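# Swap a spare robot arm and a broken one

## Task

Move the unpowered, heavy spare arm (its joints flop freely) out of the open case on one desk and lay it on the empty desk on the far side of the room, entirely on the desktop with nothing hanging past an edge. Then place the broken arm, the one with red tape, inside the case, sitting low enough that the lid could close; the lid itself is left open. At the end both arms must be at rest. The task fails if any part of either arm drops freely by more than a few centimetres, if the case is not standing upright on its desk at the end, or if the robot tips over or finishes tilted. Finally, release both arms and move the robot away from them.

## Robot and tools

Robot: a Rainbow Robotics RB-Y1 with a two-wheel differential base plus two rear casters, a folding leg and torso, two 7-joint arms with parallel grippers, and a pan/tilt head. The base measures 0.66 m by 0.58 m, and its front edge sits 0.10 m in front of the wheel axle. A bent leg may poke out beyond that front edge.

Frames: the base frame has its origin on the floor between the drive wheels, x forward, y left, z up. The reported chest, left_hand and right_hand poses use this frame. Each hand point lies between the finger pads; the fingers point along the hand's -z and close along its x. Printed hand positions become less accurate at long reach. Odometry is the base frame at the scene's start; base_odometry counts wheel turns only, so wheel slip looks like travel. Heading is in radians, -3.142 to 3.142, left positive.

execute_actions: argument "actions" is a list holding one action or none (an empty list just reports state and pictures). Optional "cameras": a list drawn from head_camera, left_wrist_camera, right_wrist_camera, all; omitted, null or ["all"] gives every camera, [] gives none. The "pictures" line lists the images in order. An action may contain:
- "base": exactly one of {"translate_m": d}, a straight drive relative to where the base is now, metres, -3 to 3, forward positive; or {"rotate_rad": d}, an in-place turn relative to the current heading, radians, -3.2 to 3.2, counter-clockwise/left positive. No sideways motion.
- "joints": a single dictionary covering both arms, torso and head, keyed by joint name, each value an absolute target (radians, grippers in metres). Ranges and signs: torso_squat_rad 0 to 1.2 (bigger lowers a level chest); torso_shift_rad -0.3 to 0.6 (positive pushes hips forward); torso_pitch_rad -0.2 to 1.4 (positive bows forward); torso_yaw_rad -1.5 to 1.5 (positive turns left). Per arm: shoulder_pitch -2.356 to 2.356 (0 hangs down, negative raises forward); left_shoulder_roll_rad 0 to 3.141 and right_shoulder_roll_rad -3.141 to 0 (away from the body lifts outward); shoulder_yaw -2.094 to 2.094; elbow -2.617 to 0.01 (0 straight, negative bends); forearm_roll -3.141 to 3.141; wrist_pitch -1.57 to 1.919 (negative tips the hand forward); hand_roll -2.705 to 2.705; gripper_m 0 to 0.1 (pad gap). Yaw and roll signs match on both arms. head_pan_rad -0.523 to 0.523, head_tilt_rad -0.35 to 1.57 (positive looks down). Done tolerance is ±0.02 rad, ±0.004 m for grippers. Full names use left_/right_ prefixes and _rad/_m suffixes as in the schema.
- "speeds": caps for this action only: translate_m 0.05 to 0.4 m/s, rotate_rad 0.1 to 1.509 rad/s (defaults are the maxima). A base move needing over 8.667 s is refused.
- "min_time_s": 0.1 to 8, a lower bound on the duration of each arm and head motion.
Default top speeds: arm joints 1 rad/s (forearm_roll, wrist_pitch, hand_roll 1.5), head 1.5, squat and pitch 0.3, shift 0.15, torso yaw 0.6, grippers 0.1 m/s. Actions last at most 15 s. Unknown keys or out-of-range numbers cause refusal with no motion. Joints left out of an action may still be driving to earlier targets.

Torso coupling limits: squat+shift <= 1.52; squat-shift+pitch <= 1.57; shift+0.5 pitch-0.4 squat <= 0.7; shift+0.3 pitch-0.5 squat <= 0.39. Violations leave torso joints partway, marked off_target.

wait: "seconds" 0 to 10; nothing new is commanded, then state and images return. zoom_image: "camera" plus "region" [x0, y0, x1, y1] in pixels from the top-left, up to 504 by 504, on the latest full image. read_manual: licence texts only. finished_scene: "scene", the current scene's integer; call it only once the arms are settled and the robot has let go and backed away; it cannot be undone.

Results: base_status and joint_status report each motion's outcome. done (for the base, wheels turned the commanded amount even if slipping); off_target (resting short, maybe still pushing); contact_stop (torso or arm met hard resistance or could not lift the load); time_out; limit_stop_at_<name>, including limit_stop_at_own_body (body-collision guard halted it before touching; move the arm and torso apart); stopped_with_arm (torso halted because an arm hit something). A stop on one joint halts its whole group (torso four, each arm's seven) and those joints hold where they are. "joint command not followed" with a "cause:" line means the arm-collision check withheld arm targets (gripper still moves); such targets may be retried with later actions until replaced. on_its_own lists uncommanded parts; "held at" is a held target, not a position. If a stop is reported, later motion calls in the same reply are skipped. After a stop, relieve any push first in a separate action: arms, then torso. Exception: if both hands hold one object and the torso contact-stops immediately with nothing in the way, resend every arm joint at its current joint_positions value, then the torso command.

Hazards: the base keeps driving into furniture and may spin its wheels or keep pushing; a leg that hits furniture can shove the robot backward without any odometry change. To grip, command about 0.005 m narrower than the object; off_target is then normal. Each arm is rated 3 kg; heavier loads may contact-stop, and too much weight far ahead of the wheels will tip the robot with nothing to stop it. Never let the arms or grippers strike or squeeze each other; a hard press ends the run. Joint load limits (N m): shoulder joints 64.4, elbows 33.1, forearm_roll, wrist_pitch and hand_roll 23; held weight counts. Reaching one freezes the robot for 10 s and skips the call's remainder. Holding loads heats motors: MOTOR HOT at 65 °C, and at 80 °C an OVER-TEMPERATURE FAULT brakes that arm, marked limit_stop_at_motor_heat; resend targets afterward. Occasionally loose objects get nudged by outside pushes. Lower the limp arms gently so no part drops, keep the case upright, and avoid slamming or hard shoving.

Each tool is called after "Request:" in YAML: its name, and indented under it one key for each argument.

## Session

Request:
execute_actions:
  actions: []

Scene clock: 0.00 s.
base_odometry: x=+0.000 y=+0.000 heading=+0.000 (m, m, rad; odometry frame)
base_status: not commanded
joint_positions: torso_squat_rad=+0.350 torso_shift_rad=+0.000 torso_pitch_rad=+0.000 torso_yaw_rad=-0.001 left_shoulder_pitch_rad=+0.032 left_shoulder_roll_rad=+0.038 left_shoulder_yaw_rad=-0.031 left_elbow_rad=-0.117 left_forearm_roll_rad=+0.041 left_wrist_pitch_rad=+0.007 left_hand_roll_rad=-0.004 left_gripper_m=+0.099 right_shoulder_pitch_rad=-0.007 right_shoulder_roll_rad=-0.019 right_shoulder_yaw_rad=+0.056 right_elbow_rad=-0.172 right_forearm_roll_rad=-0.043 right_wrist_pitch_rad=+0.024 right_hand_roll_rad=-0.009 right_gripper_m=+0.100 head_pan_rad=-0.001 head_tilt_rad=+0.401
joint_status: not commanded
chest: x=-0.2280 y=+0.0002 z=+1.2475 quat_wxyz=(+1.000, +0.000, +0.000, +0.000) (m; base frame)
left_hand: x=-0.1953 y=+0.2471 z=+0.5635 quat_wxyz=(+0.999, +0.017, -0.040, +0.007) (m; base frame)
right_hand: x=-0.1448 y=-0.2304 z=+0.5668 quat_wxyz=(+0.997, -0.006, -0.077, +0.003) (m; base frame)
pictures: head_camera, left_wrist_camera, right_wrist_camera
Images, in order (width x height): head_camera 896x504, left_wrist_camera 644x364, right_wrist_camera 644x364.

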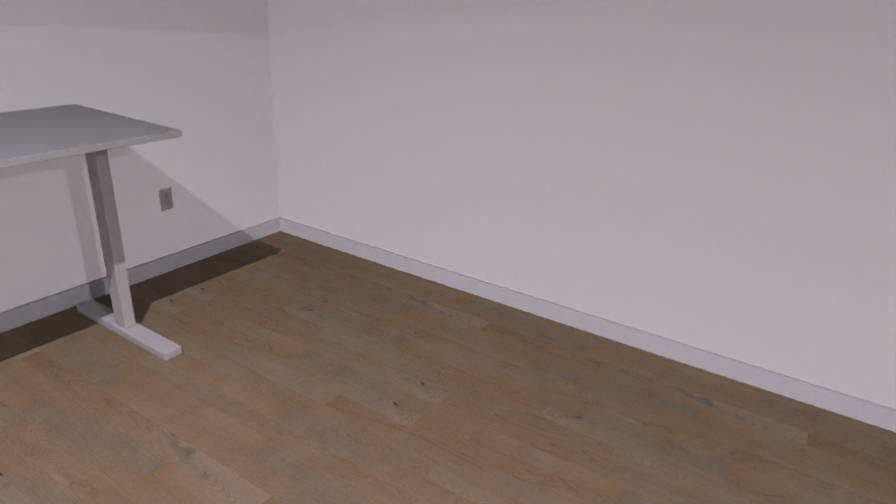

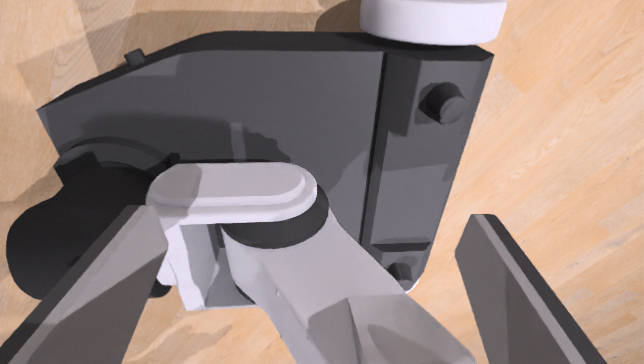

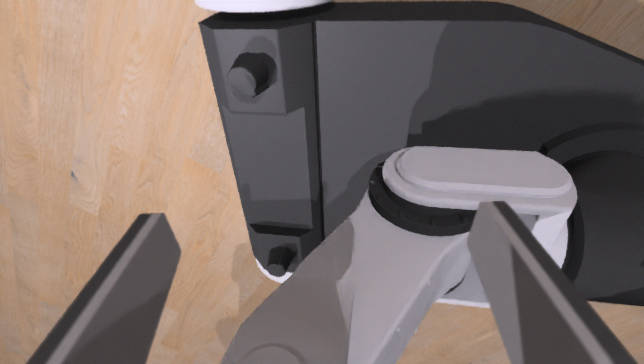

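Request:
execute_actions:
  actions:
    - {"base":{"rotate_rad":1.1}}
  cameras: ["head_camera"]

Request:
execute_actions:
  actions:
    - {"base":{"rotate_rad":1.3}}
  cameras: ["head_camera"]

Request:
execute_actions:
  actions:
    - {"base":{"rotate_rad":1.3}}
  cameras: ["head_camera"]

Scene clock: 9.50 s.
base_odometry: x=+0.000 y=+0.000 heading=+1.100 (m, m, rad; odometry frame)
base_status: done
joint_positions: torso_squat_rad=+0.350 torso_shift_rad=+0.000 torso_pitch_rad=+0.000 torso_yaw_rad=-0.001 left_shoulder_pitch_rad=+0.032 left_shoulder_roll_rad=+0.038 left_shoulder_yaw_rad=-0.031 left_elbow_rad=-0.117 left_forearm_roll_rad=+0.041 left_wrist_pitch_rad=+0.007 left_hand_roll_rad=-0.004 left_gripper_m=+0.099 right_shoulder_pitch_rad=-0.007 right_shoulder_roll_rad=-0.019 right_shoulder_yaw_rad=+0.056 right_elbow_rad=-0.172 right_forearm_roll_rad=-0.043 right_wrist_pitch_rad=+0.024 right_hand_roll_rad=-0.009 right_gripper_m=+0.100 head_pan_rad=-0.001 head_tilt_rad=+0.401
joint_status: not commanded
chest: x=-0.2280 y=+0.0002 z=+1.2475 quat_wxyz=(+1.000, +0.000, +0.000, +0.000) (m; base frame)
left_hand: x=-0.1953 y=+0.2471 z=+0.5635 quat_wxyz=(+0.999, +0.017, -0.040, +0.007) (m; base frame)
right_hand: x=-0.1448 y=-0.2305 z=+0.5668 quat_wxyz=(+0.997, -0.006, -0.077, +0.003) (m; base frame)
pictures: head_camera
Images, in order (width x height): head_camera 896x504.

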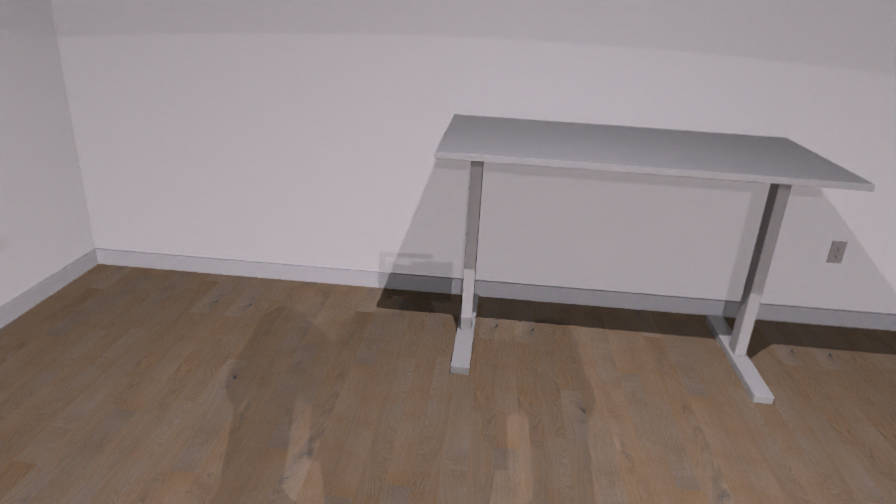

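Scene clock: 13.17 s.
base_odometry: x=+0.000 y=+0.000 heading=+2.399 (m, m, rad; odometry frame)
base_status: done
joint_positions: torso_squat_rad=+0.350 torso_shift_rad=+0.000 torso_pitch_rad=+0.000 torso_yaw_rad=-0.001 left_shoulder_pitch_rad=+0.032 left_shoulder_roll_rad=+0.038 left_shoulder_yaw_rad=-0.031 left_elbow_rad=-0.117 left_forearm_roll_rad=+0.041 left_wrist_pitch_rad=+0.007 left_hand_roll_rad=-0.004 left_gripper_m=+0.099 right_shoulder_pitch_rad=-0.007 right_shoulder_roll_rad=-0.019 right_shoulder_yaw_rad=+0.056 right_elbow_rad=-0.172 right_forearm_roll_rad=-0.043 right_wrist_pitch_rad=+0.024 right_hand_roll_rad=-0.009 right_gripper_m=+0.100 head_pan_rad=-0.001 head_tilt_rad=+0.401
joint_status: not commanded
chest: x=-0.2280 y=+0.0002 z=+1.2475 quat_wxyz=(+1.000, +0.000, +0.000, +0.000) (m; base frame)
left_hand: x=-0.1953 y=+0.2471 z=+0.5635 quat_wxyz=(+0.999, +0.017, -0.040, +0.007) (m; base frame)
right_hand: x=-0.1448 y=-0.2305 z=+0.5668 quat_wxyz=(+0.997, -0.006, -0.077, +0.003) (m; base frame)
pictures: head_camera
Images, in order (width x height): head_camera 896x504.

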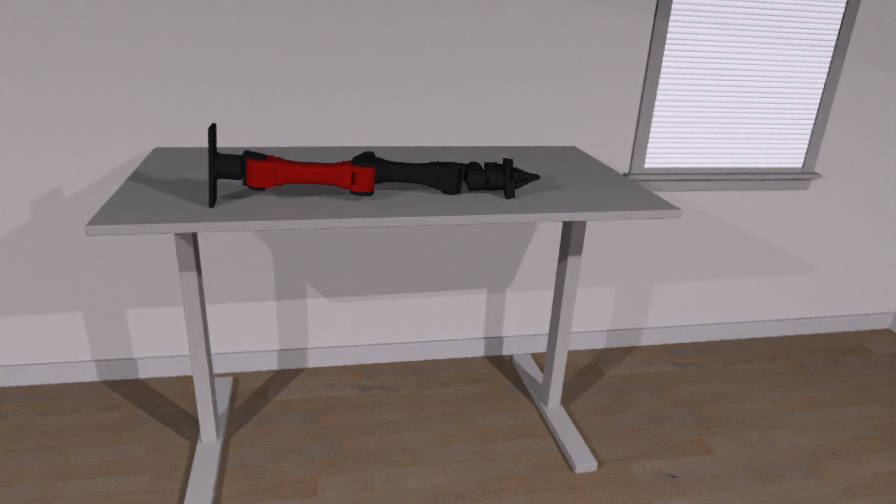

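Scene clock: 16.83 s.
base_odometry: x=+0.000 y=+0.000 heading=-2.585 (m, m, rad; odometry frame)
base_status: done
joint_positions: torso_squat_rad=+0.350 torso_shift_rad=+0.000 torso_pitch_rad=+0.000 torso_yaw_rad=-0.001 left_shoulder_pitch_rad=+0.032 left_shoulder_roll_rad=+0.038 left_shoulder_yaw_rad=-0.031 left_elbow_rad=-0.117 left_forearm_roll_rad=+0.041 left_wrist_pitch_rad=+0.007 left_hand_roll_rad=-0.004 left_gripper_m=+0.099 right_shoulder_pitch_rad=-0.007 right_shoulder_roll_rad=-0.019 right_shoulder_yaw_rad=+0.056 right_elbow_rad=-0.172 right_forearm_roll_rad=-0.043 right_wrist_pitch_rad=+0.024 right_hand_roll_rad=-0.009 right_gripper_m=+0.100 head_pan_rad=-0.001 head_tilt_rad=+0.401
joint_status: not commanded
chest: x=-0.2280 y=+0.0002 z=+1.2475 quat_wxyz=(+1.000, +0.000, +0.000, +0.000) (m; base frame)
left_hand: x=-0.1953 y=+0.2471 z=+0.5635 quat_wxyz=(+0.999, +0.017, -0.040, +0.007) (m; base frame)
right_hand: x=-0.1448 y=-0.2305 z=+0.5668 quat_wxyz=(+0.997, -0.006, -0.077, +0.003) (m; base frame)
pictures: head_camera
Images, in order (width x height): head_camera 896x504.

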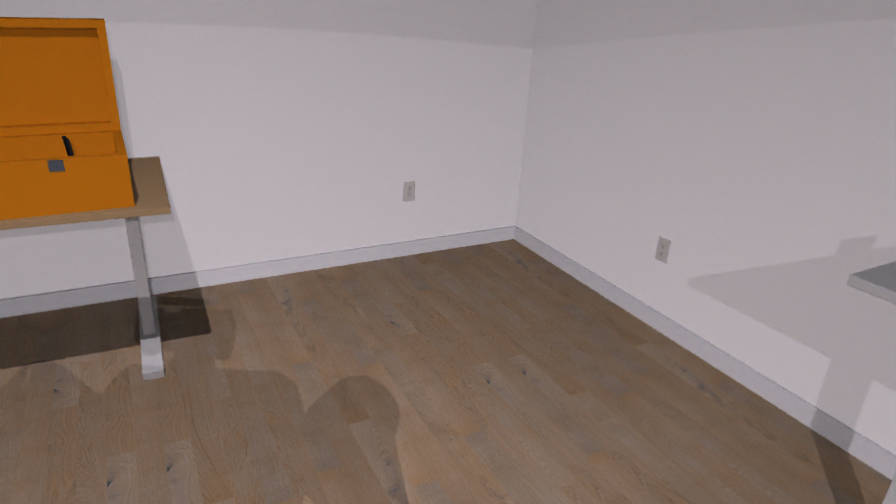

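Request:
execute_actions:
  actions:
    - {"base":{"rotate_rad":0.75}}
  cameras: ["head_camera"]

Scene clock: 25.30 s.
base_odometry: x=+0.000 y=+0.000 heading=-1.835 (m, m, rad; odometry frame)
base_status: done
joint_positions: torso_squat_rad=+0.350 torso_shift_rad=+0.000 torso_pitch_rad=+0.000 torso_yaw_rad=-0.001 left_shoulder_pitch_rad=+0.032 left_shoulder_roll_rad=+0.038 left_shoulder_yaw_rad=-0.031 left_elbow_rad=-0.117 left_forearm_roll_rad=+0.041 left_wrist_pitch_rad=+0.007 left_hand_roll_rad=-0.004 left_gripper_m=+0.099 right_shoulder_pitch_rad=-0.007 right_shoulder_roll_rad=-0.019 right_shoulder_yaw_rad=+0.056 right_elbow_rad=-0.172 right_forearm_roll_rad=-0.043 right_wrist_pitch_rad=+0.024 right_hand_roll_rad=-0.009 right_gripper_m=+0.100 head_pan_rad=-0.001 head_tilt_rad=+0.401
joint_status: not commanded
chest: x=-0.2280 y=+0.0002 z=+1.2475 quat_wxyz=(+1.000, +0.000, +0.000, +0.000) (m; base frame)
left_hand: x=-0.1953 y=+0.2471 z=+0.5635 quat_wxyz=(+0.999, +0.017, -0.040, +0.007) (m; base frame)
right_hand: x=-0.1448 y=-0.2305 z=+0.5668 quat_wxyz=(+0.997, -0.006, -0.077, +0.003) (m; base frame)
pictures: head_camera
Images, in order (width x height): head_camera 896x504.

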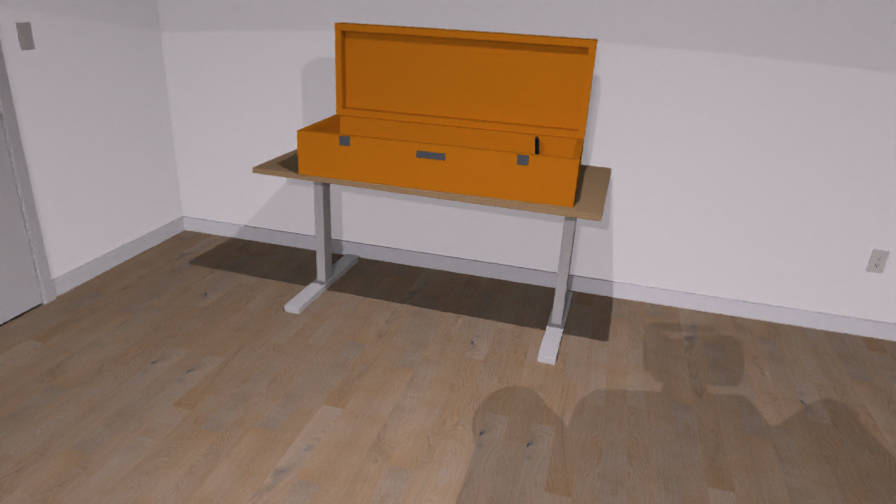

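Request:
execute_actions:
  actions:
    - {"base":{"rotate_rad":0.294}}
  cameras: []

Request:
execute_actions:
  actions:
    - {"base":{"translate_m":1.63},"joints":{"torso_squat_rad":0.1}}
  cameras: []

Request:
execute_actions:
  actions:
    - {"base":{"rotate_rad":-0.651},"joints":{"head_tilt_rad":0.6}}
  cameras: ["head_camera"]

Scene clock: 49.00 s.
base_odometry: x=+0.000 y=+0.000 heading=-1.542 (m, m, rad; odometry frame)
base_status: done
joint_positions: torso_squat_rad=+0.350 torso_shift_rad=+0.000 torso_pitch_rad=+0.000 torso_yaw_rad=-0.001 left_shoulder_pitch_rad=+0.032 left_shoulder_roll_rad=+0.038 left_shoulder_yaw_rad=-0.031 left_elbow_rad=-0.117 left_forearm_roll_rad=+0.041 left_wrist_pitch_rad=+0.007 left_hand_roll_rad=-0.004 left_gripper_m=+0.099 right_shoulder_pitch_rad=-0.007 right_shoulder_roll_rad=-0.020 right_shoulder_yaw_rad=+0.056 right_elbow_rad=-0.172 right_forearm_roll_rad=-0.043 right_wrist_pitch_rad=+0.024 right_hand_roll_rad=-0.009 right_gripper_m=+0.100 head_pan_rad=-0.001 head_tilt_rad=+0.401
joint_status: not commanded
chest: x=-0.2280 y=+0.0002 z=+1.2475 quat_wxyz=(+1.000, +0.000, +0.000, +0.000) (m; base frame)
left_hand: x=-0.1953 y=+0.2471 z=+0.5635 quat_wxyz=(+0.999, +0.017, -0.040, +0.007) (m; base frame)
right_hand: x=-0.1448 y=-0.2305 z=+0.5668 quat_wxyz=(+0.997, -0.006, -0.077, +0.003) (m; base frame)
pictures: none
No camera images: the call's "cameras" was empty. Leave "cameras" out to get every camera's image.

Scene clock: 54.60 s.
base_odometry: x=+0.049 y=-1.629 heading=-1.541 (m, m, rad; odometry frame)
base_status: done
joint_positions: torso_squat_rad=+0.100 torso_shift_rad=+0.000 torso_pitch_rad=+0.000 torso_yaw_rad=-0.001 left_shoulder_pitch_rad=+0.032 left_shoulder_roll_rad=+0.038 left_shoulder_yaw_rad=-0.031 left_elbow_rad=-0.117 left_forearm_roll_rad=+0.041 left_wrist_pitch_rad=+0.007 left_hand_roll_rad=-0.004 left_gripper_m=+0.099 right_shoulder_pitch_rad=-0.007 right_shoulder_roll_rad=-0.020 right_shoulder_yaw_rad=+0.056 right_elbow_rad=-0.172 right_forearm_roll_rad=-0.043 right_wrist_pitch_rad=+0.024 right_hand_roll_rad=-0.009 right_gripper_m=+0.100 head_pan_rad=-0.001 head_tilt_rad=+0.401
joint_status: all done
chest: x=-0.2279 y=+0.0002 z=+1.2864 quat_wxyz=(+1.000, +0.000, +0.000, +0.000) (m; base frame)
left_hand: x=-0.1952 y=+0.2471 z=+0.6024 quat_wxyz=(+0.999, +0.017, -0.040, +0.007) (m; base frame)
right_hand: x=-0.1447 y=-0.2305 z=+0.6057 quat_wxyz=(+0.997, -0.006, -0.077, +0.003) (m; base frame)
pictures: none
No camera images: the call's "cameras" was empty. Leave "cameras" out to get every camera's image.

Scene clock: 57.43 s.
base_odometry: x=+0.049 y=-1.629 heading=-2.191 (m, m, rad; odometry frame)
base_status: done
joint_positions: torso_squat_rad=+0.100 torso_shift_rad=+0.000 torso_pitch_rad=+0.000 torso_yaw_rad=-0.001 left_shoulder_pitch_rad=+0.032 left_shoulder_roll_rad=+0.038 left_shoulder_yaw_rad=-0.031 left_elbow_rad=-0.117 left_forearm_roll_rad=+0.041 left_wrist_pitch_rad=+0.007 left_hand_roll_rad=-0.004 left_gripper_m=+0.099 right_shoulder_pitch_rad=-0.007 right_shoulder_roll_rad=-0.020 right_shoulder_yaw_rad=+0.056 right_elbow_rad=-0.172 right_forearm_roll_rad=-0.043 right_wrist_pitch_rad=+0.024 right_hand_roll_rad=-0.009 right_gripper_m=+0.100 head_pan_rad=-0.001 head_tilt_rad=+0.600
joint_status: all done
chest: x=-0.2279 y=+0.0003 z=+1.2864 quat_wxyz=(+1.000, +0.000, +0.000, +0.000) (m; base frame)
left_hand: x=-0.1952 y=+0.2471 z=+0.6024 quat_wxyz=(+0.999, +0.017, -0.040, +0.007) (m; base frame)
right_hand: x=-0.1447 y=-0.2305 z=+0.6057 quat_wxyz=(+0.997, -0.006, -0.077, +0.003) (m; base frame)
pictures: head_camera
Images, in order (width x height): head_camera 896x504.

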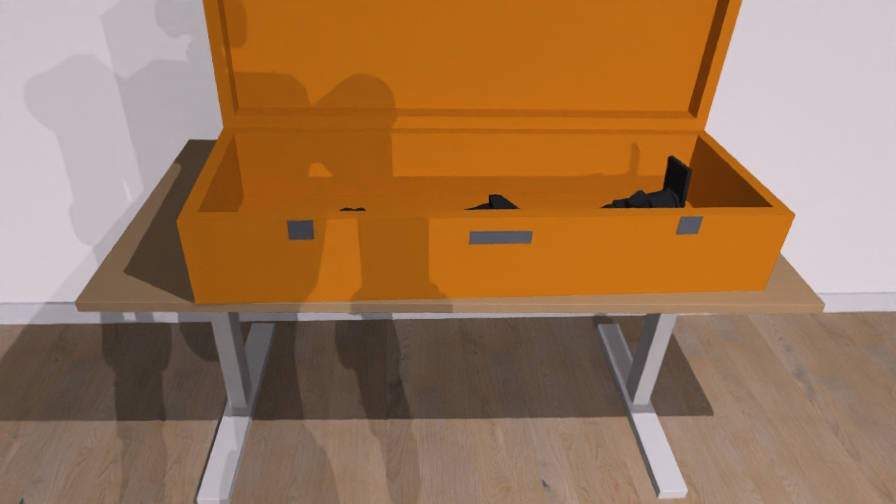

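Request:
execute_actions:
  actions:
    - {"base":{"translate_m":0.45},"joints":{"torso_squat_rad":0.0,"torso_pitch_rad":0.3,"head_tilt_rad":0.65,"left_shoulder_pitch_rad":0.3,"left_shoulder_roll_rad":0.3,"left_elbow_rad":-2.3,"right_shoulder_pitch_rad":0.3,"right_shoulder_roll_rad":-0.3,"right_elbow_rad":-2.3}}
  cameras: ["head_camera"]

Scene clock: 85.27 s.
base_odometry: x=-0.213 y=-1.995 heading=-2.192 (m, m, rad; odometry frame)
base_status: done
joint_positions: torso_squat_rad=+0.000 torso_shift_rad=+0.000 torso_pitch_rad=+0.300 torso_yaw_rad=-0.001 left_shoulder_pitch_rad=+0.300 left_shoulder_roll_rad=+0.300 left_shoulder_yaw_rad=-0.031 left_elbow_rad=-2.300 left_forearm_roll_rad=+0.041 left_wrist_pitch_rad=+0.007 left_hand_roll_rad=-0.004 left_gripper_m=+0.099 right_shoulder_pitch_rad=+0.300 right_shoulder_roll_rad=-0.300 right_shoulder_yaw_rad=+0.056 right_elbow_rad=-2.300 right_forearm_roll_rad=-0.043 right_wrist_pitch_rad=+0.024 right_hand_roll_rad=-0.009 right_gripper_m=+0.100 head_pan_rad=-0.001 head_tilt_rad=+0.650
joint_status: all done
chest: x=-0.1364 y=+0.0003 z=+1.2761 quat_wxyz=(+0.989, -0.001, +0.149, +0.000) (m; base frame)
left_hand: x=+0.2447 y=+0.2427 z=+1.1399 quat_wxyz=(+0.659, +0.039, -0.741, -0.124) (m; base frame)
right_hand: x=+0.2438 y=-0.2339 z=+1.1340 quat_wxyz=(+0.667, -0.023, -0.735, +0.120) (m; base frame)
pictures: head_camera
Images, in order (width x height): head_camera 896x504.

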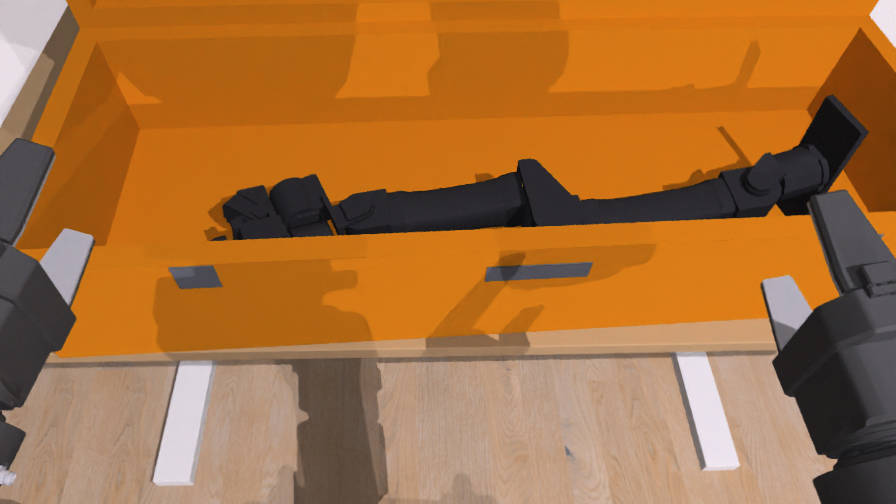

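Request:
execute_actions:
  actions:
    - {"base":{"translate_m":0.33},"joints":{"torso_pitch_rad":0.5,"head_tilt_rad":0.8,"left_shoulder_roll_rad":0.6,"right_shoulder_roll_rad":-0.6,"left_shoulder_pitch_rad":0.1,"right_shoulder_pitch_rad":0.1}}
  cameras: ["head_camera"]

Scene clock: 96.33 s.
base_odometry: x=-0.405 y=-2.263 heading=-2.193 (m, m, rad; odometry frame)
base_status: done
joint_positions: torso_squat_rad=+0.000 torso_shift_rad=+0.000 torso_pitch_rad=+0.500 torso_yaw_rad=-0.001 left_shoulder_pitch_rad=+0.100 left_shoulder_roll_rad=+0.600 left_shoulder_yaw_rad=-0.031 left_elbow_rad=-2.300 left_forearm_roll_rad=+0.041 left_wrist_pitch_rad=+0.007 left_hand_roll_rad=-0.004 left_gripper_m=+0.099 right_shoulder_pitch_rad=+0.100 right_shoulder_roll_rad=-0.600 right_shoulder_yaw_rad=+0.056 right_elbow_rad=-2.300 right_forearm_roll_rad=-0.043 right_wrist_pitch_rad=+0.024 right_hand_roll_rad=-0.009 right_gripper_m=+0.100 head_pan_rad=-0.001 head_tilt_rad=+0.800
joint_status: all done
chest: x=-0.0794 y=+0.0003 z=+1.2520 quat_wxyz=(+0.969, -0.001, +0.247, +0.000) (m; base frame)
left_hand: x=+0.3107 y=+0.2099 z=+1.0995 quat_wxyz=(+0.644, +0.025, -0.712, -0.280) (m; base frame)
right_hand: x=+0.3078 y=-0.2030 z=+1.0918 quat_wxyz=(+0.654, -0.011, -0.704, +0.277) (m; base frame)
pictures: head_camera
Images, in order (width x height): head_camera 896x504.

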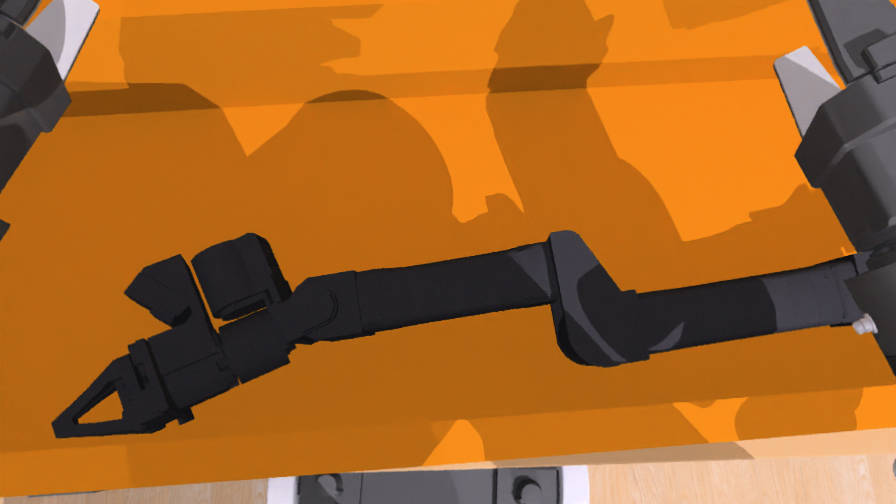

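Request:
execute_actions:
  actions:
    - {"joints":{"torso_pitch_rad":0.1}}
  cameras: []

Request:
execute_actions:
  actions:
    - {"joints":{"left_shoulder_pitch_rad":-1.636,"left_shoulder_roll_rad":0.837,"left_shoulder_yaw_rad":-1.424,"left_elbow_rad":-2.02,"left_forearm_roll_rad":1.198,"left_wrist_pitch_rad":1.369,"left_hand_roll_rad":-1.29,"right_shoulder_pitch_rad":-0.412,"right_shoulder_roll_rad":-1.408,"right_shoulder_yaw_rad":0.238,"right_elbow_rad":-2.151,"right_forearm_roll_rad":-1.205,"right_wrist_pitch_rad":1.405,"right_hand_roll_rad":-0.563},"min_time_s":2.5}
  cameras: []

Request:
execute_actions:
  actions:
    - {"joints":{"torso_pitch_rad":0.5}}

Scene clock: 192.07 s.
base_odometry: x=-0.405 y=-2.263 heading=-2.193 (m, m, rad; odometry frame)
base_status: not commanded
joint_positions: torso_squat_rad=+0.000 torso_shift_rad=+0.000 torso_pitch_rad=+0.100 torso_yaw_rad=-0.001 left_shoulder_pitch_rad=+0.100 left_shoulder_roll_rad=+0.600 left_shoulder_yaw_rad=-0.031 left_elbow_rad=-2.300 left_forearm_roll_rad=+0.041 left_wrist_pitch_rad=+0.007 left_hand_roll_rad=-0.004 left_gripper_m=+0.099 right_shoulder_pitch_rad=+0.100 right_shoulder_roll_rad=-0.600 right_shoulder_yaw_rad=+0.056 right_elbow_rad=-2.300 right_forearm_roll_rad=-0.043 right_wrist_pitch_rad=+0.024 right_hand_roll_rad=-0.009 right_gripper_m=+0.100 head_pan_rad=-0.001 head_tilt_rad=+0.800
joint_status: all done
chest: x=-0.1969 y=+0.0003 z=+1.2884 quat_wxyz=(+0.999, +0.000, +0.050, +0.000) (m; base frame)
left_hand: x=+0.2218 y=+0.2099 z=+1.2998 quat_wxyz=(+0.489, +0.080, -0.826, -0.269) (m; base frame)
right_hand: x=+0.2221 y=-0.2030 z=+1.2916 quat_wxyz=(+0.502, -0.066, -0.820, +0.269) (m; base frame)
pictures: none
No camera images: the call's "cameras" was empty. Leave "cameras" out to get every camera's image.

Scene clock: 194.87 s.
base_odometry: x=-0.405 y=-2.263 heading=-2.193 (m, m, rad; odometry frame)
base_status: not commanded
joint_positions: torso_squat_rad=+0.000 torso_shift_rad=+0.000 torso_pitch_rad=+0.100 torso_yaw_rad=-0.001 left_shoulder_pitch_rad=-1.636 left_shoulder_roll_rad=+0.837 left_shoulder_yaw_rad=-1.424 left_elbow_rad=-2.020 left_forearm_roll_rad=+1.198 left_wrist_pitch_rad=+1.369 left_hand_roll_rad=-1.290 left_gripper_m=+0.099 right_shoulder_pitch_rad=-0.412 right_shoulder_roll_rad=-1.408 right_shoulder_yaw_rad=+0.237 right_elbow_rad=-2.151 right_forearm_roll_rad=-1.205 right_wrist_pitch_rad=+1.405 right_hand_roll_rad=-0.563 right_gripper_m=+0.100 head_pan_rad=-0.001 head_tilt_rad=+0.800
joint_status: all done
chest: x=-0.1969 y=+0.0003 z=+1.2884 quat_wxyz=(+0.999, +0.000, +0.050, +0.000) (m; base frame)
left_hand: x=+0.1945 y=+0.0581 z=+1.1308 quat_wxyz=(+0.097, +0.198, -0.021, -0.975) (m; base frame)
right_hand: x=+0.1870 y=-0.3315 z=+1.1462 quat_wxyz=(+0.976, -0.021, -0.196, +0.098) (m; base frame)
pictures: none
No camera images: the call's "cameras" was empty. Leave "cameras" out to get every camera's image.

Scene clock: 196.97 s.
base_odometry: x=-0.405 y=-2.263 heading=-2.193 (m, m, rad; odometry frame)
base_status: not commanded
joint_positions: torso_squat_rad=+0.000 torso_shift_rad=+0.000 torso_pitch_rad=+0.500 torso_yaw_rad=-0.001 left_shoulder_pitch_rad=-1.636 left_shoulder_roll_rad=+0.837 left_shoulder_yaw_rad=-1.424 left_elbow_rad=-2.020 left_forearm_roll_rad=+1.198 left_wrist_pitch_rad=+1.369 left_hand_roll_rad=-1.290 left_gripper_m=+0.099 right_shoulder_pitch_rad=-0.412 right_shoulder_roll_rad=-1.408 right_shoulder_yaw_rad=+0.237 right_elbow_rad=-2.151 right_forearm_roll_rad=-1.205 right_wrist_pitch_rad=+1.405 right_hand_roll_rad=-0.563 right_gripper_m=+0.100 head_pan_rad=-0.001 head_tilt_rad=+0.800
joint_status: all done
chest: x=-0.0794 y=+0.0003 z=+1.2520 quat_wxyz=(+0.969, -0.001, +0.247, +0.000) (m; base frame)
left_hand: x=+0.2197 y=+0.0581 z=+0.9545 quat_wxyz=(+0.099, +0.000, -0.001, -0.995) (m; base frame)
right_hand: x=+0.2189 y=-0.3315 z=+0.9716 quat_wxyz=(+0.995, -0.002, +0.002, +0.100) (m; base frame)
pictures: head_camera, left_wrist_camera, right_wrist_camera
Images, in order (width x height): head_camera 896x504, left_wrist_camera 644x364, right_wrist_camera 644x364.

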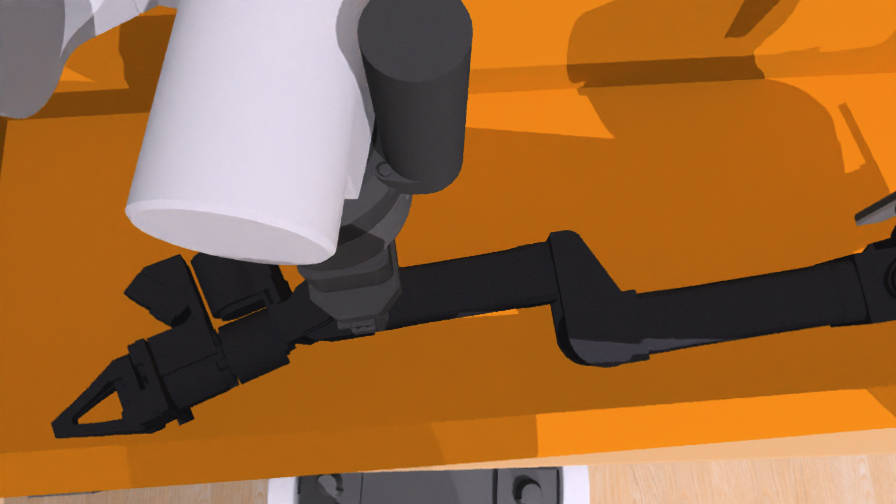

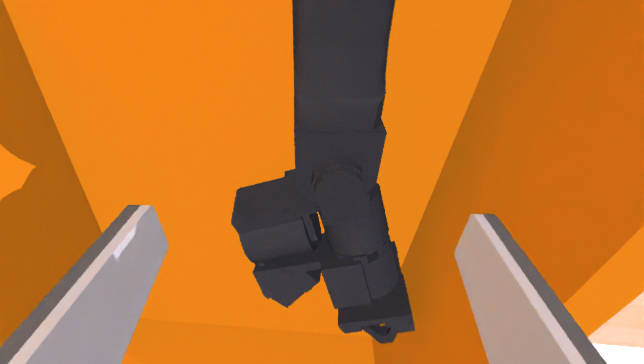

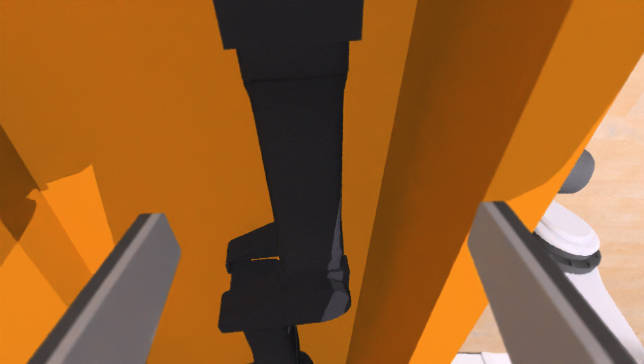

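Request:
execute_actions:
  actions:
    - {"joints":{"torso_squat_rad":0.55,"head_pan_rad":-0.4}}

Scene clock: 202.90 s.
base_odometry: x=-0.405 y=-2.263 heading=-2.193 (m, m, rad; odometry frame)
base_status: not commanded
joint_positions: torso_squat_rad=+0.550 torso_shift_rad=+0.000 torso_pitch_rad=+0.500 torso_yaw_rad=-0.001 left_shoulder_pitch_rad=-1.636 left_shoulder_roll_rad=+0.837 left_shoulder_yaw_rad=-1.424 left_elbow_rad=-2.020 left_forearm_roll_rad=+1.198 left_wrist_pitch_rad=+1.369 left_hand_roll_rad=-1.290 left_gripper_m=+0.099 right_shoulder_pitch_rad=-0.412 right_shoulder_roll_rad=-1.408 right_shoulder_yaw_rad=+0.237 right_elbow_rad=-2.151 right_forearm_roll_rad=-1.205 right_wrist_pitch_rad=+1.405 right_hand_roll_rad=-0.563 right_gripper_m=+0.100 head_pan_rad=-0.400 head_tilt_rad=+0.800
joint_status: all done
chest: x=-0.0795 y=+0.0003 z=+1.1488 quat_wxyz=(+0.969, -0.001, +0.247, +0.000) (m; base frame)
left_hand: x=+0.2197 y=+0.0581 z=+0.8513 quat_wxyz=(+0.099, +0.000, -0.001, -0.995) (m; base frame)
right_hand: x=+0.2188 y=-0.3315 z=+0.8684 quat_wxyz=(+0.995, -0.002, +0.002, +0.100) (m; base frame)
pictures: head_camera, left_wrist_camera, right_wrist_camera
Images, in order (width x height): head_camera 896x504, left_wrist_camera 644x364, right_wrist_camera 644x364.

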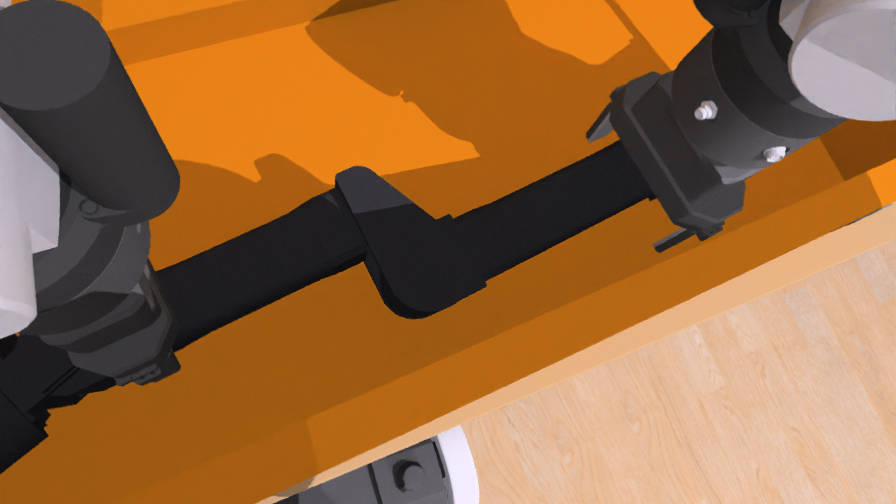

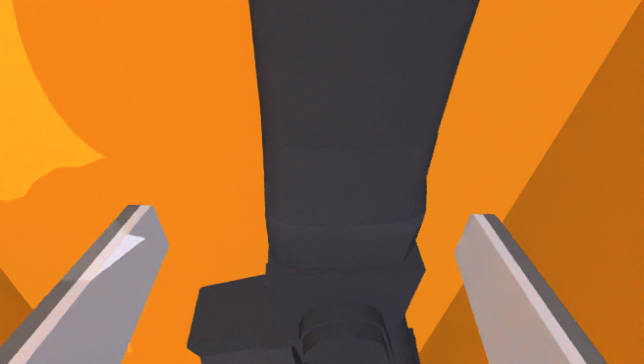

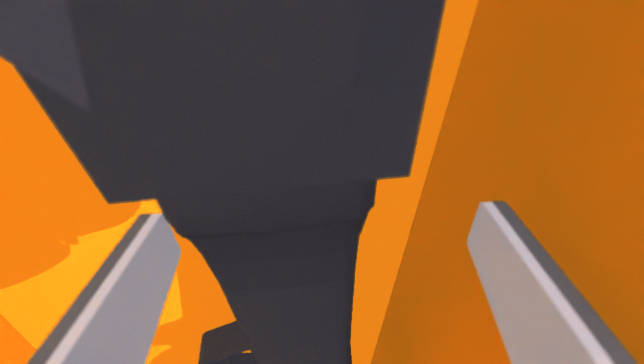

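Request:
execute_actions:
  actions:
    - {"joints":{"torso_squat_rad":0.42}}
  cameras: []

Request:
execute_actions:
  actions:
    - {"joints":{"torso_yaw_rad":0.08}}
  cameras: []

Request:
execute_actions:
  actions:
    - {"joints":{"torso_squat_rad":0.55}}

Scene clock: 217.20 s.
base_odometry: x=-0.405 y=-2.263 heading=-2.193 (m, m, rad; odometry frame)
base_status: not commanded
joint_positions: torso_squat_rad=+0.420 torso_shift_rad=+0.000 torso_pitch_rad=+0.500 torso_yaw_rad=-0.001 left_shoulder_pitch_rad=-1.636 left_shoulder_roll_rad=+0.837 left_shoulder_yaw_rad=-1.424 left_elbow_rad=-2.020 left_forearm_roll_rad=+1.198 left_wrist_pitch_rad=+1.369 left_hand_roll_rad=-1.290 left_gripper_m=+0.099 right_shoulder_pitch_rad=-0.412 right_shoulder_roll_rad=-1.408 right_shoulder_yaw_rad=+0.237 right_elbow_rad=-2.151 right_forearm_roll_rad=-1.205 right_wrist_pitch_rad=+1.405 right_hand_roll_rad=-0.563 right_gripper_m=+0.100 head_pan_rad=-0.400 head_tilt_rad=+0.800
joint_status: all done
chest: x=-0.0794 y=+0.0003 z=+1.1912 quat_wxyz=(+0.969, -0.001, +0.247, +0.000) (m; base frame)
left_hand: x=+0.2197 y=+0.0581 z=+0.8936 quat_wxyz=(+0.099, +0.000, -0.001, -0.995) (m; base frame)
right_hand: x=+0.2188 y=-0.3315 z=+0.9107 quat_wxyz=(+0.995, -0.002, +0.002, +0.100) (m; base frame)
pictures: none
No camera images: the call's "cameras" was empty. Leave "cameras" out to get every camera's image.

Scene clock: 218.03 s.
base_odometry: x=-0.405 y=-2.263 heading=-2.193 (m, m, rad; odometry frame)
base_status: not commanded
joint_positions: torso_squat_rad=+0.420 torso_shift_rad=+0.000 torso_pitch_rad=+0.500 torso_yaw_rad=+0.080 left_shoulder_pitch_rad=-1.636 left_shoulder_roll_rad=+0.837 left_shoulder_yaw_rad=-1.424 left_elbow_rad=-2.020 left_forearm_roll_rad=+1.198 left_wrist_pitch_rad=+1.369 left_hand_roll_rad=-1.290 left_gripper_m=+0.099 right_shoulder_pitch_rad=-0.412 right_shoulder_roll_rad=-1.408 right_shoulder_yaw_rad=+0.237 right_elbow_rad=-2.151 right_forearm_roll_rad=-1.205 right_wrist_pitch_rad=+1.405 right_hand_roll_rad=-0.563 right_gripper_m=+0.100 head_pan_rad=-0.400 head_tilt_rad=+0.800
joint_status: all done
chest: x=-0.0795 y=+0.0003 z=+1.1912 quat_wxyz=(+0.968, +0.009, +0.247, +0.039) (m; base frame)
left_hand: x=+0.2144 y=+0.0907 z=+0.8965 quat_wxyz=(+0.134, +0.002, +0.018, -0.991) (m; base frame)
right_hand: x=+0.2412 y=-0.2984 z=+0.8985 quat_wxyz=(+0.991, +0.018, +0.000, +0.135) (m; base frame)
pictures: none
No camera images: the call's "cameras" was empty. Leave "cameras" out to get every camera's image.

Scene clock: 219.27 s.
base_odometry: x=-0.405 y=-2.263 heading=-2.193 (m, m, rad; odometry frame)
base_status: not commanded
joint_positions: torso_squat_rad=+0.550 torso_shift_rad=+0.000 torso_pitch_rad=+0.500 torso_yaw_rad=+0.080 left_shoulder_pitch_rad=-1.636 left_shoulder_roll_rad=+0.837 left_shoulder_yaw_rad=-1.424 left_elbow_rad=-2.020 left_forearm_roll_rad=+1.198 left_wrist_pitch_rad=+1.369 left_hand_roll_rad=-1.290 left_gripper_m=+0.099 right_shoulder_pitch_rad=-0.412 right_shoulder_roll_rad=-1.408 right_shoulder_yaw_rad=+0.238 right_elbow_rad=-2.151 right_forearm_roll_rad=-1.205 right_wrist_pitch_rad=+1.405 right_hand_roll_rad=-0.563 right_gripper_m=+0.100 head_pan_rad=-0.400 head_tilt_rad=+0.800
joint_status: all done
chest: x=-0.0795 y=+0.0003 z=+1.1488 quat_wxyz=(+0.968, +0.009, +0.247, +0.039) (m; base frame)
left_hand: x=+0.2144 y=+0.0907 z=+0.8542 quat_wxyz=(+0.134, +0.002, +0.018, -0.991) (m; base frame)
right_hand: x=+0.2412 y=-0.2984 z=+0.8562 quat_wxyz=(+0.991, +0.018, +0.000, +0.135) (m; base frame)
pictures: head_camera, left_wrist_camera, right_wrist_camera
Images, in order (width x height): head_camera 896x504, left_wrist_camera 644x364, right_wrist_camera 644x364.

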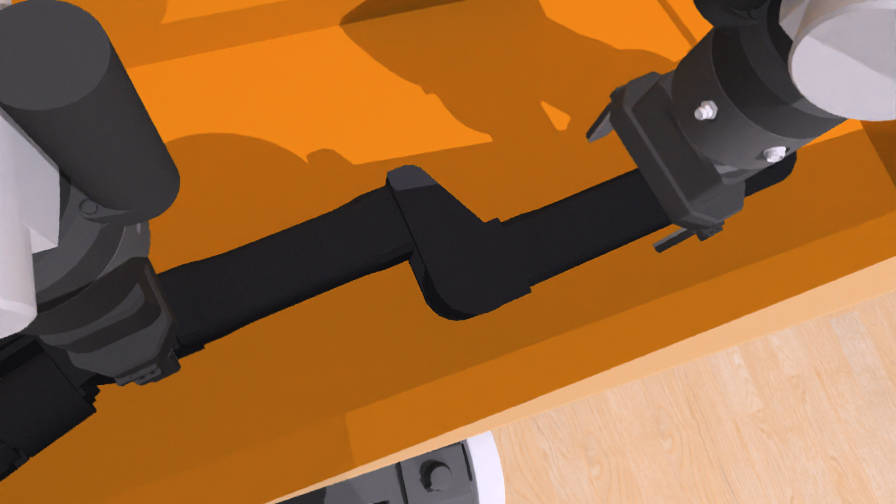

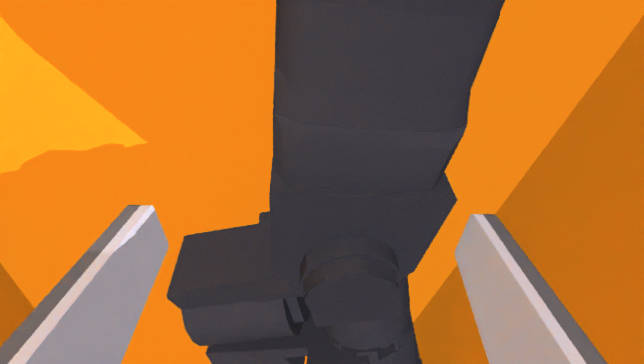

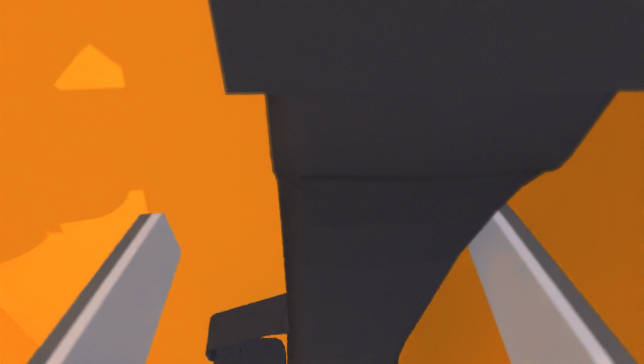

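Request:
execute_actions:
  actions:
    - {"base":{"translate_m":-0.016},"joints":{"right_hand_roll_rad":-0.63,"left_hand_roll_rad":-1.365}}
  cameras: []

Request:
execute_actions:
  actions:
    - {"joints":{"left_shoulder_pitch_rad":-1.55,"left_shoulder_roll_rad":0.68,"left_elbow_rad":-1.871,"left_forearm_roll_rad":1.093},"min_time_s":1.5}

Scene clock: 240.93 s.
base_odometry: x=-0.396 y=-2.250 heading=-2.193 (m, m, rad; odometry frame)
base_status: done
joint_positions: torso_squat_rad=+0.550 torso_shift_rad=+0.000 torso_pitch_rad=+0.500 torso_yaw_rad=+0.080 left_shoulder_pitch_rad=-1.636 left_shoulder_roll_rad=+0.837 left_shoulder_yaw_rad=-1.424 left_elbow_rad=-2.020 left_forearm_roll_rad=+1.198 left_wrist_pitch_rad=+1.369 left_hand_roll_rad=-1.365 left_gripper_m=+0.099 right_shoulder_pitch_rad=-0.412 right_shoulder_roll_rad=-1.408 right_shoulder_yaw_rad=+0.238 right_elbow_rad=-2.151 right_forearm_roll_rad=-1.205 right_wrist_pitch_rad=+1.405 right_hand_roll_rad=-0.630 right_gripper_m=+0.100 head_pan_rad=-0.400 head_tilt_rad=+0.800
joint_status: all done
chest: x=-0.0796 y=+0.0003 z=+1.1488 quat_wxyz=(+0.968, +0.009, +0.247, +0.039) (m; base frame)
left_hand: x=+0.2144 y=+0.0907 z=+0.8542 quat_wxyz=(+0.097, +0.001, +0.018, -0.995) (m; base frame)
right_hand: x=+0.2411 y=-0.2984 z=+0.8562 quat_wxyz=(+0.995, +0.017, +0.000, +0.102) (m; base frame)
pictures: none
No camera images: the call's "cameras" was empty. Leave "cameras" out to get every camera's image.

Scene clock: 242.73 s.
base_odometry: x=-0.396 y=-2.250 heading=-2.193 (m, m, rad; odometry frame)
base_status: not commanded
joint_positions: torso_squat_rad=+0.550 torso_shift_rad=+0.000 torso_pitch_rad=+0.500 torso_yaw_rad=+0.080 left_shoulder_pitch_rad=-1.550 left_shoulder_roll_rad=+0.680 left_shoulder_yaw_rad=-1.424 left_elbow_rad=-1.871 left_forearm_roll_rad=+1.093 left_wrist_pitch_rad=+1.369 left_hand_roll_rad=-1.365 left_gripper_m=+0.099 right_shoulder_pitch_rad=-0.412 right_shoulder_roll_rad=-1.408 right_shoulder_yaw_rad=+0.238 right_elbow_rad=-2.151 right_forearm_roll_rad=-1.205 right_wrist_pitch_rad=+1.405 right_hand_roll_rad=-0.630 right_gripper_m=+0.100 head_pan_rad=-0.400 head_tilt_rad=+0.800
joint_status: all done
chest: x=-0.0796 y=+0.0003 z=+1.1488 quat_wxyz=(+0.968, +0.009, +0.247, +0.039) (m; base frame)
left_hand: x=+0.2122 y=+0.0606 z=+0.8133 quat_wxyz=(+0.101, +0.001, +0.017, -0.995) (m; base frame)
right_hand: x=+0.2411 y=-0.2984 z=+0.8562 quat_wxyz=(+0.995, +0.017, +0.000, +0.102) (m; base frame)
pictures: head_camera, left_wrist_camera, right_wrist_camera
Images, in order (width x height): head_camera 896x504, left_wrist_camera 644x364, right_wrist_camera 644x364.

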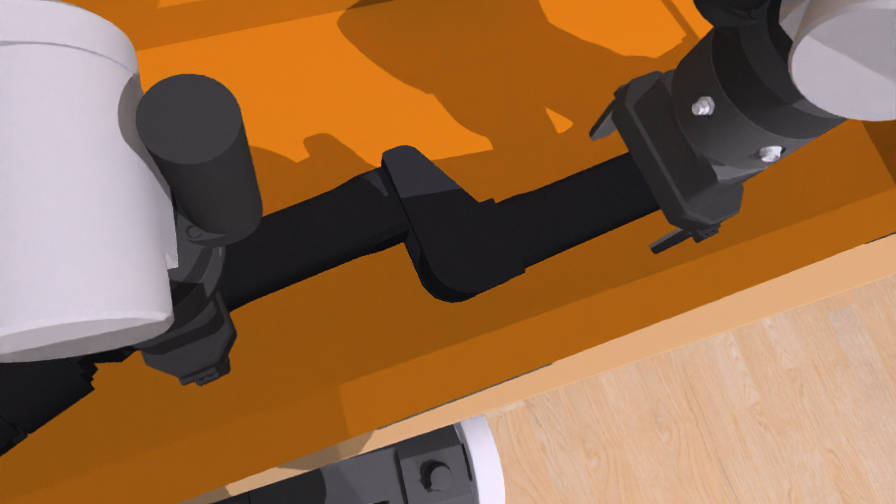

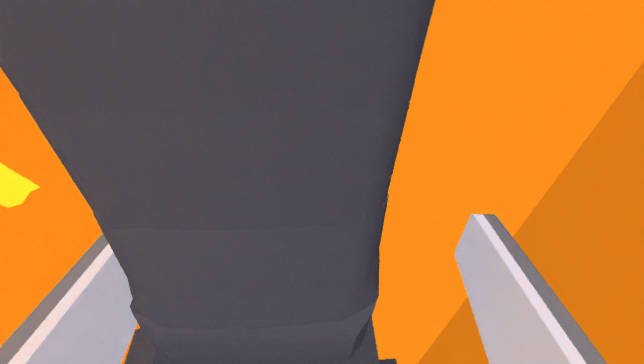

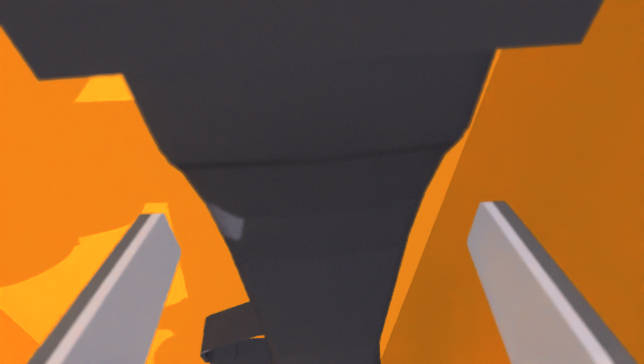

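Request:
execute_actions:
  actions:
    - {"joints":{"left_elbow_rad":-1.815,"left_forearm_roll_rad":1.105,"left_hand_roll_rad":-1.41},"min_time_s":0.8}
  cameras: []

Request:
execute_actions:
  actions:
    - {"joints":{"torso_squat_rad":0.6}}

Scene clock: 254.90 s.
base_odometry: x=-0.396 y=-2.250 heading=-2.193 (m, m, rad; odometry frame)
base_status: not commanded
joint_positions: torso_squat_rad=+0.550 torso_shift_rad=+0.000 torso_pitch_rad=+0.500 torso_yaw_rad=+0.080 left_shoulder_pitch_rad=-1.550 left_shoulder_roll_rad=+0.680 left_shoulder_yaw_rad=-1.424 left_elbow_rad=-1.815 left_forearm_roll_rad=+1.105 left_wrist_pitch_rad=+1.369 left_hand_roll_rad=-1.410 left_gripper_m=+0.099 right_shoulder_pitch_rad=-0.412 right_shoulder_roll_rad=-1.408 right_shoulder_yaw_rad=+0.238 right_elbow_rad=-2.151 right_forearm_roll_rad=-1.205 right_wrist_pitch_rad=+1.405 right_hand_roll_rad=-0.630 right_gripper_m=+0.100 head_pan_rad=-0.400 head_tilt_rad=+0.800
joint_status: all done
chest: x=-0.0796 y=+0.0003 z=+1.1488 quat_wxyz=(+0.968, +0.009, +0.247, +0.039) (m; base frame)
left_hand: x=+0.2243 y=+0.0700 z=+0.8077 quat_wxyz=(+0.104, +0.002, +0.030, -0.994) (m; base frame)
right_hand: x=+0.2411 y=-0.2984 z=+0.8562 quat_wxyz=(+0.995, +0.017, +0.000, +0.102) (m; base frame)
pictures: none
No camera images: the call's "cameras" was empty. Leave "cameras" out to get every camera's image.

Scene clock: 255.67 s.
base_odometry: x=-0.396 y=-2.250 heading=-2.193 (m, m, rad; odometry frame)
base_status: not commanded
joint_positions: torso_squat_rad=+0.570 torso_shift_rad=-0.002 torso_pitch_rad=+0.494 torso_yaw_rad=+0.080 left_shoulder_pitch_rad=-1.554 left_shoulder_roll_rad=+0.681 left_shoulder_yaw_rad=-1.420 left_elbow_rad=-1.816 left_forearm_roll_rad=+1.105 left_wrist_pitch_rad=+1.370 left_hand_roll_rad=-1.410 left_gripper_m=+0.099 right_shoulder_pitch_rad=-0.412 right_shoulder_roll_rad=-1.408 right_shoulder_yaw_rad=+0.238 right_elbow_rad=-2.151 right_forearm_roll_rad=-1.205 right_wrist_pitch_rad=+1.405 right_hand_roll_rad=-0.630 right_gripper_m=+0.100 head_pan_rad=-0.400 head_tilt_rad=+0.800
joint_status: torso_squat_rad contact_stop (moved +0.020 of +0.050)
on_its_own: torso_squat_rad is held at +0.570, not at your +0.600, since a contact_stop
chest: x=-0.0821 y=+0.0002 z=+1.1420 quat_wxyz=(+0.969, +0.009, +0.244, +0.039) (m; base frame)
left_hand: x=+0.2260 y=+0.0693 z=+0.8046 quat_wxyz=(+0.104, +0.007, +0.028, -0.994) (m; base frame)
right_hand: x=+0.2402 y=-0.2983 z=+0.8510 quat_wxyz=(+0.995, +0.017, -0.002, +0.102) (m; base frame)
pictures: head_camera, left_wrist_camera, right_wrist_camera
Images, in order (width x height): head_camera 896x504, left_wrist_camera 644x364, right_wrist_camera 644x364.

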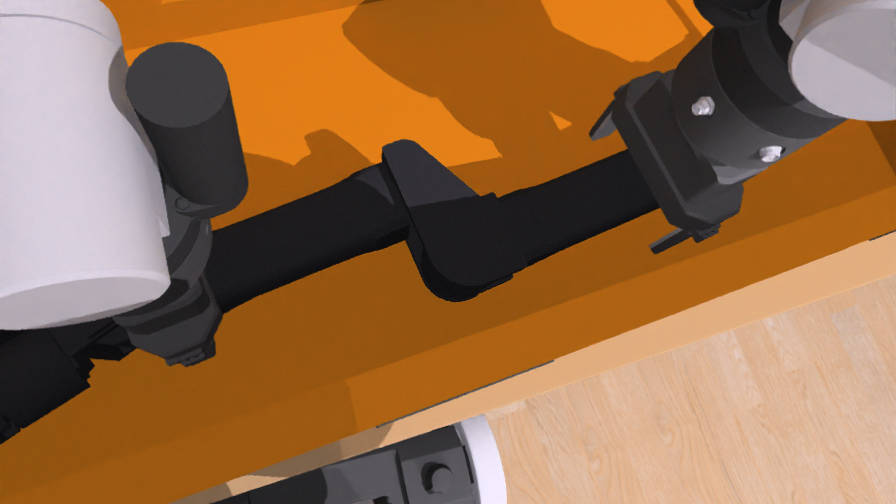

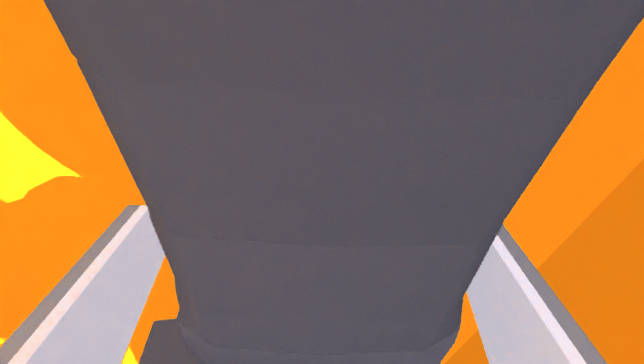

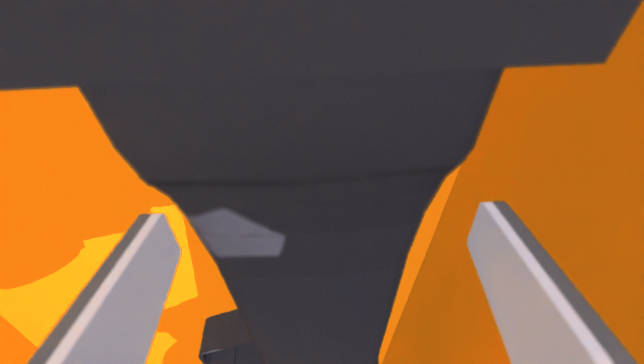

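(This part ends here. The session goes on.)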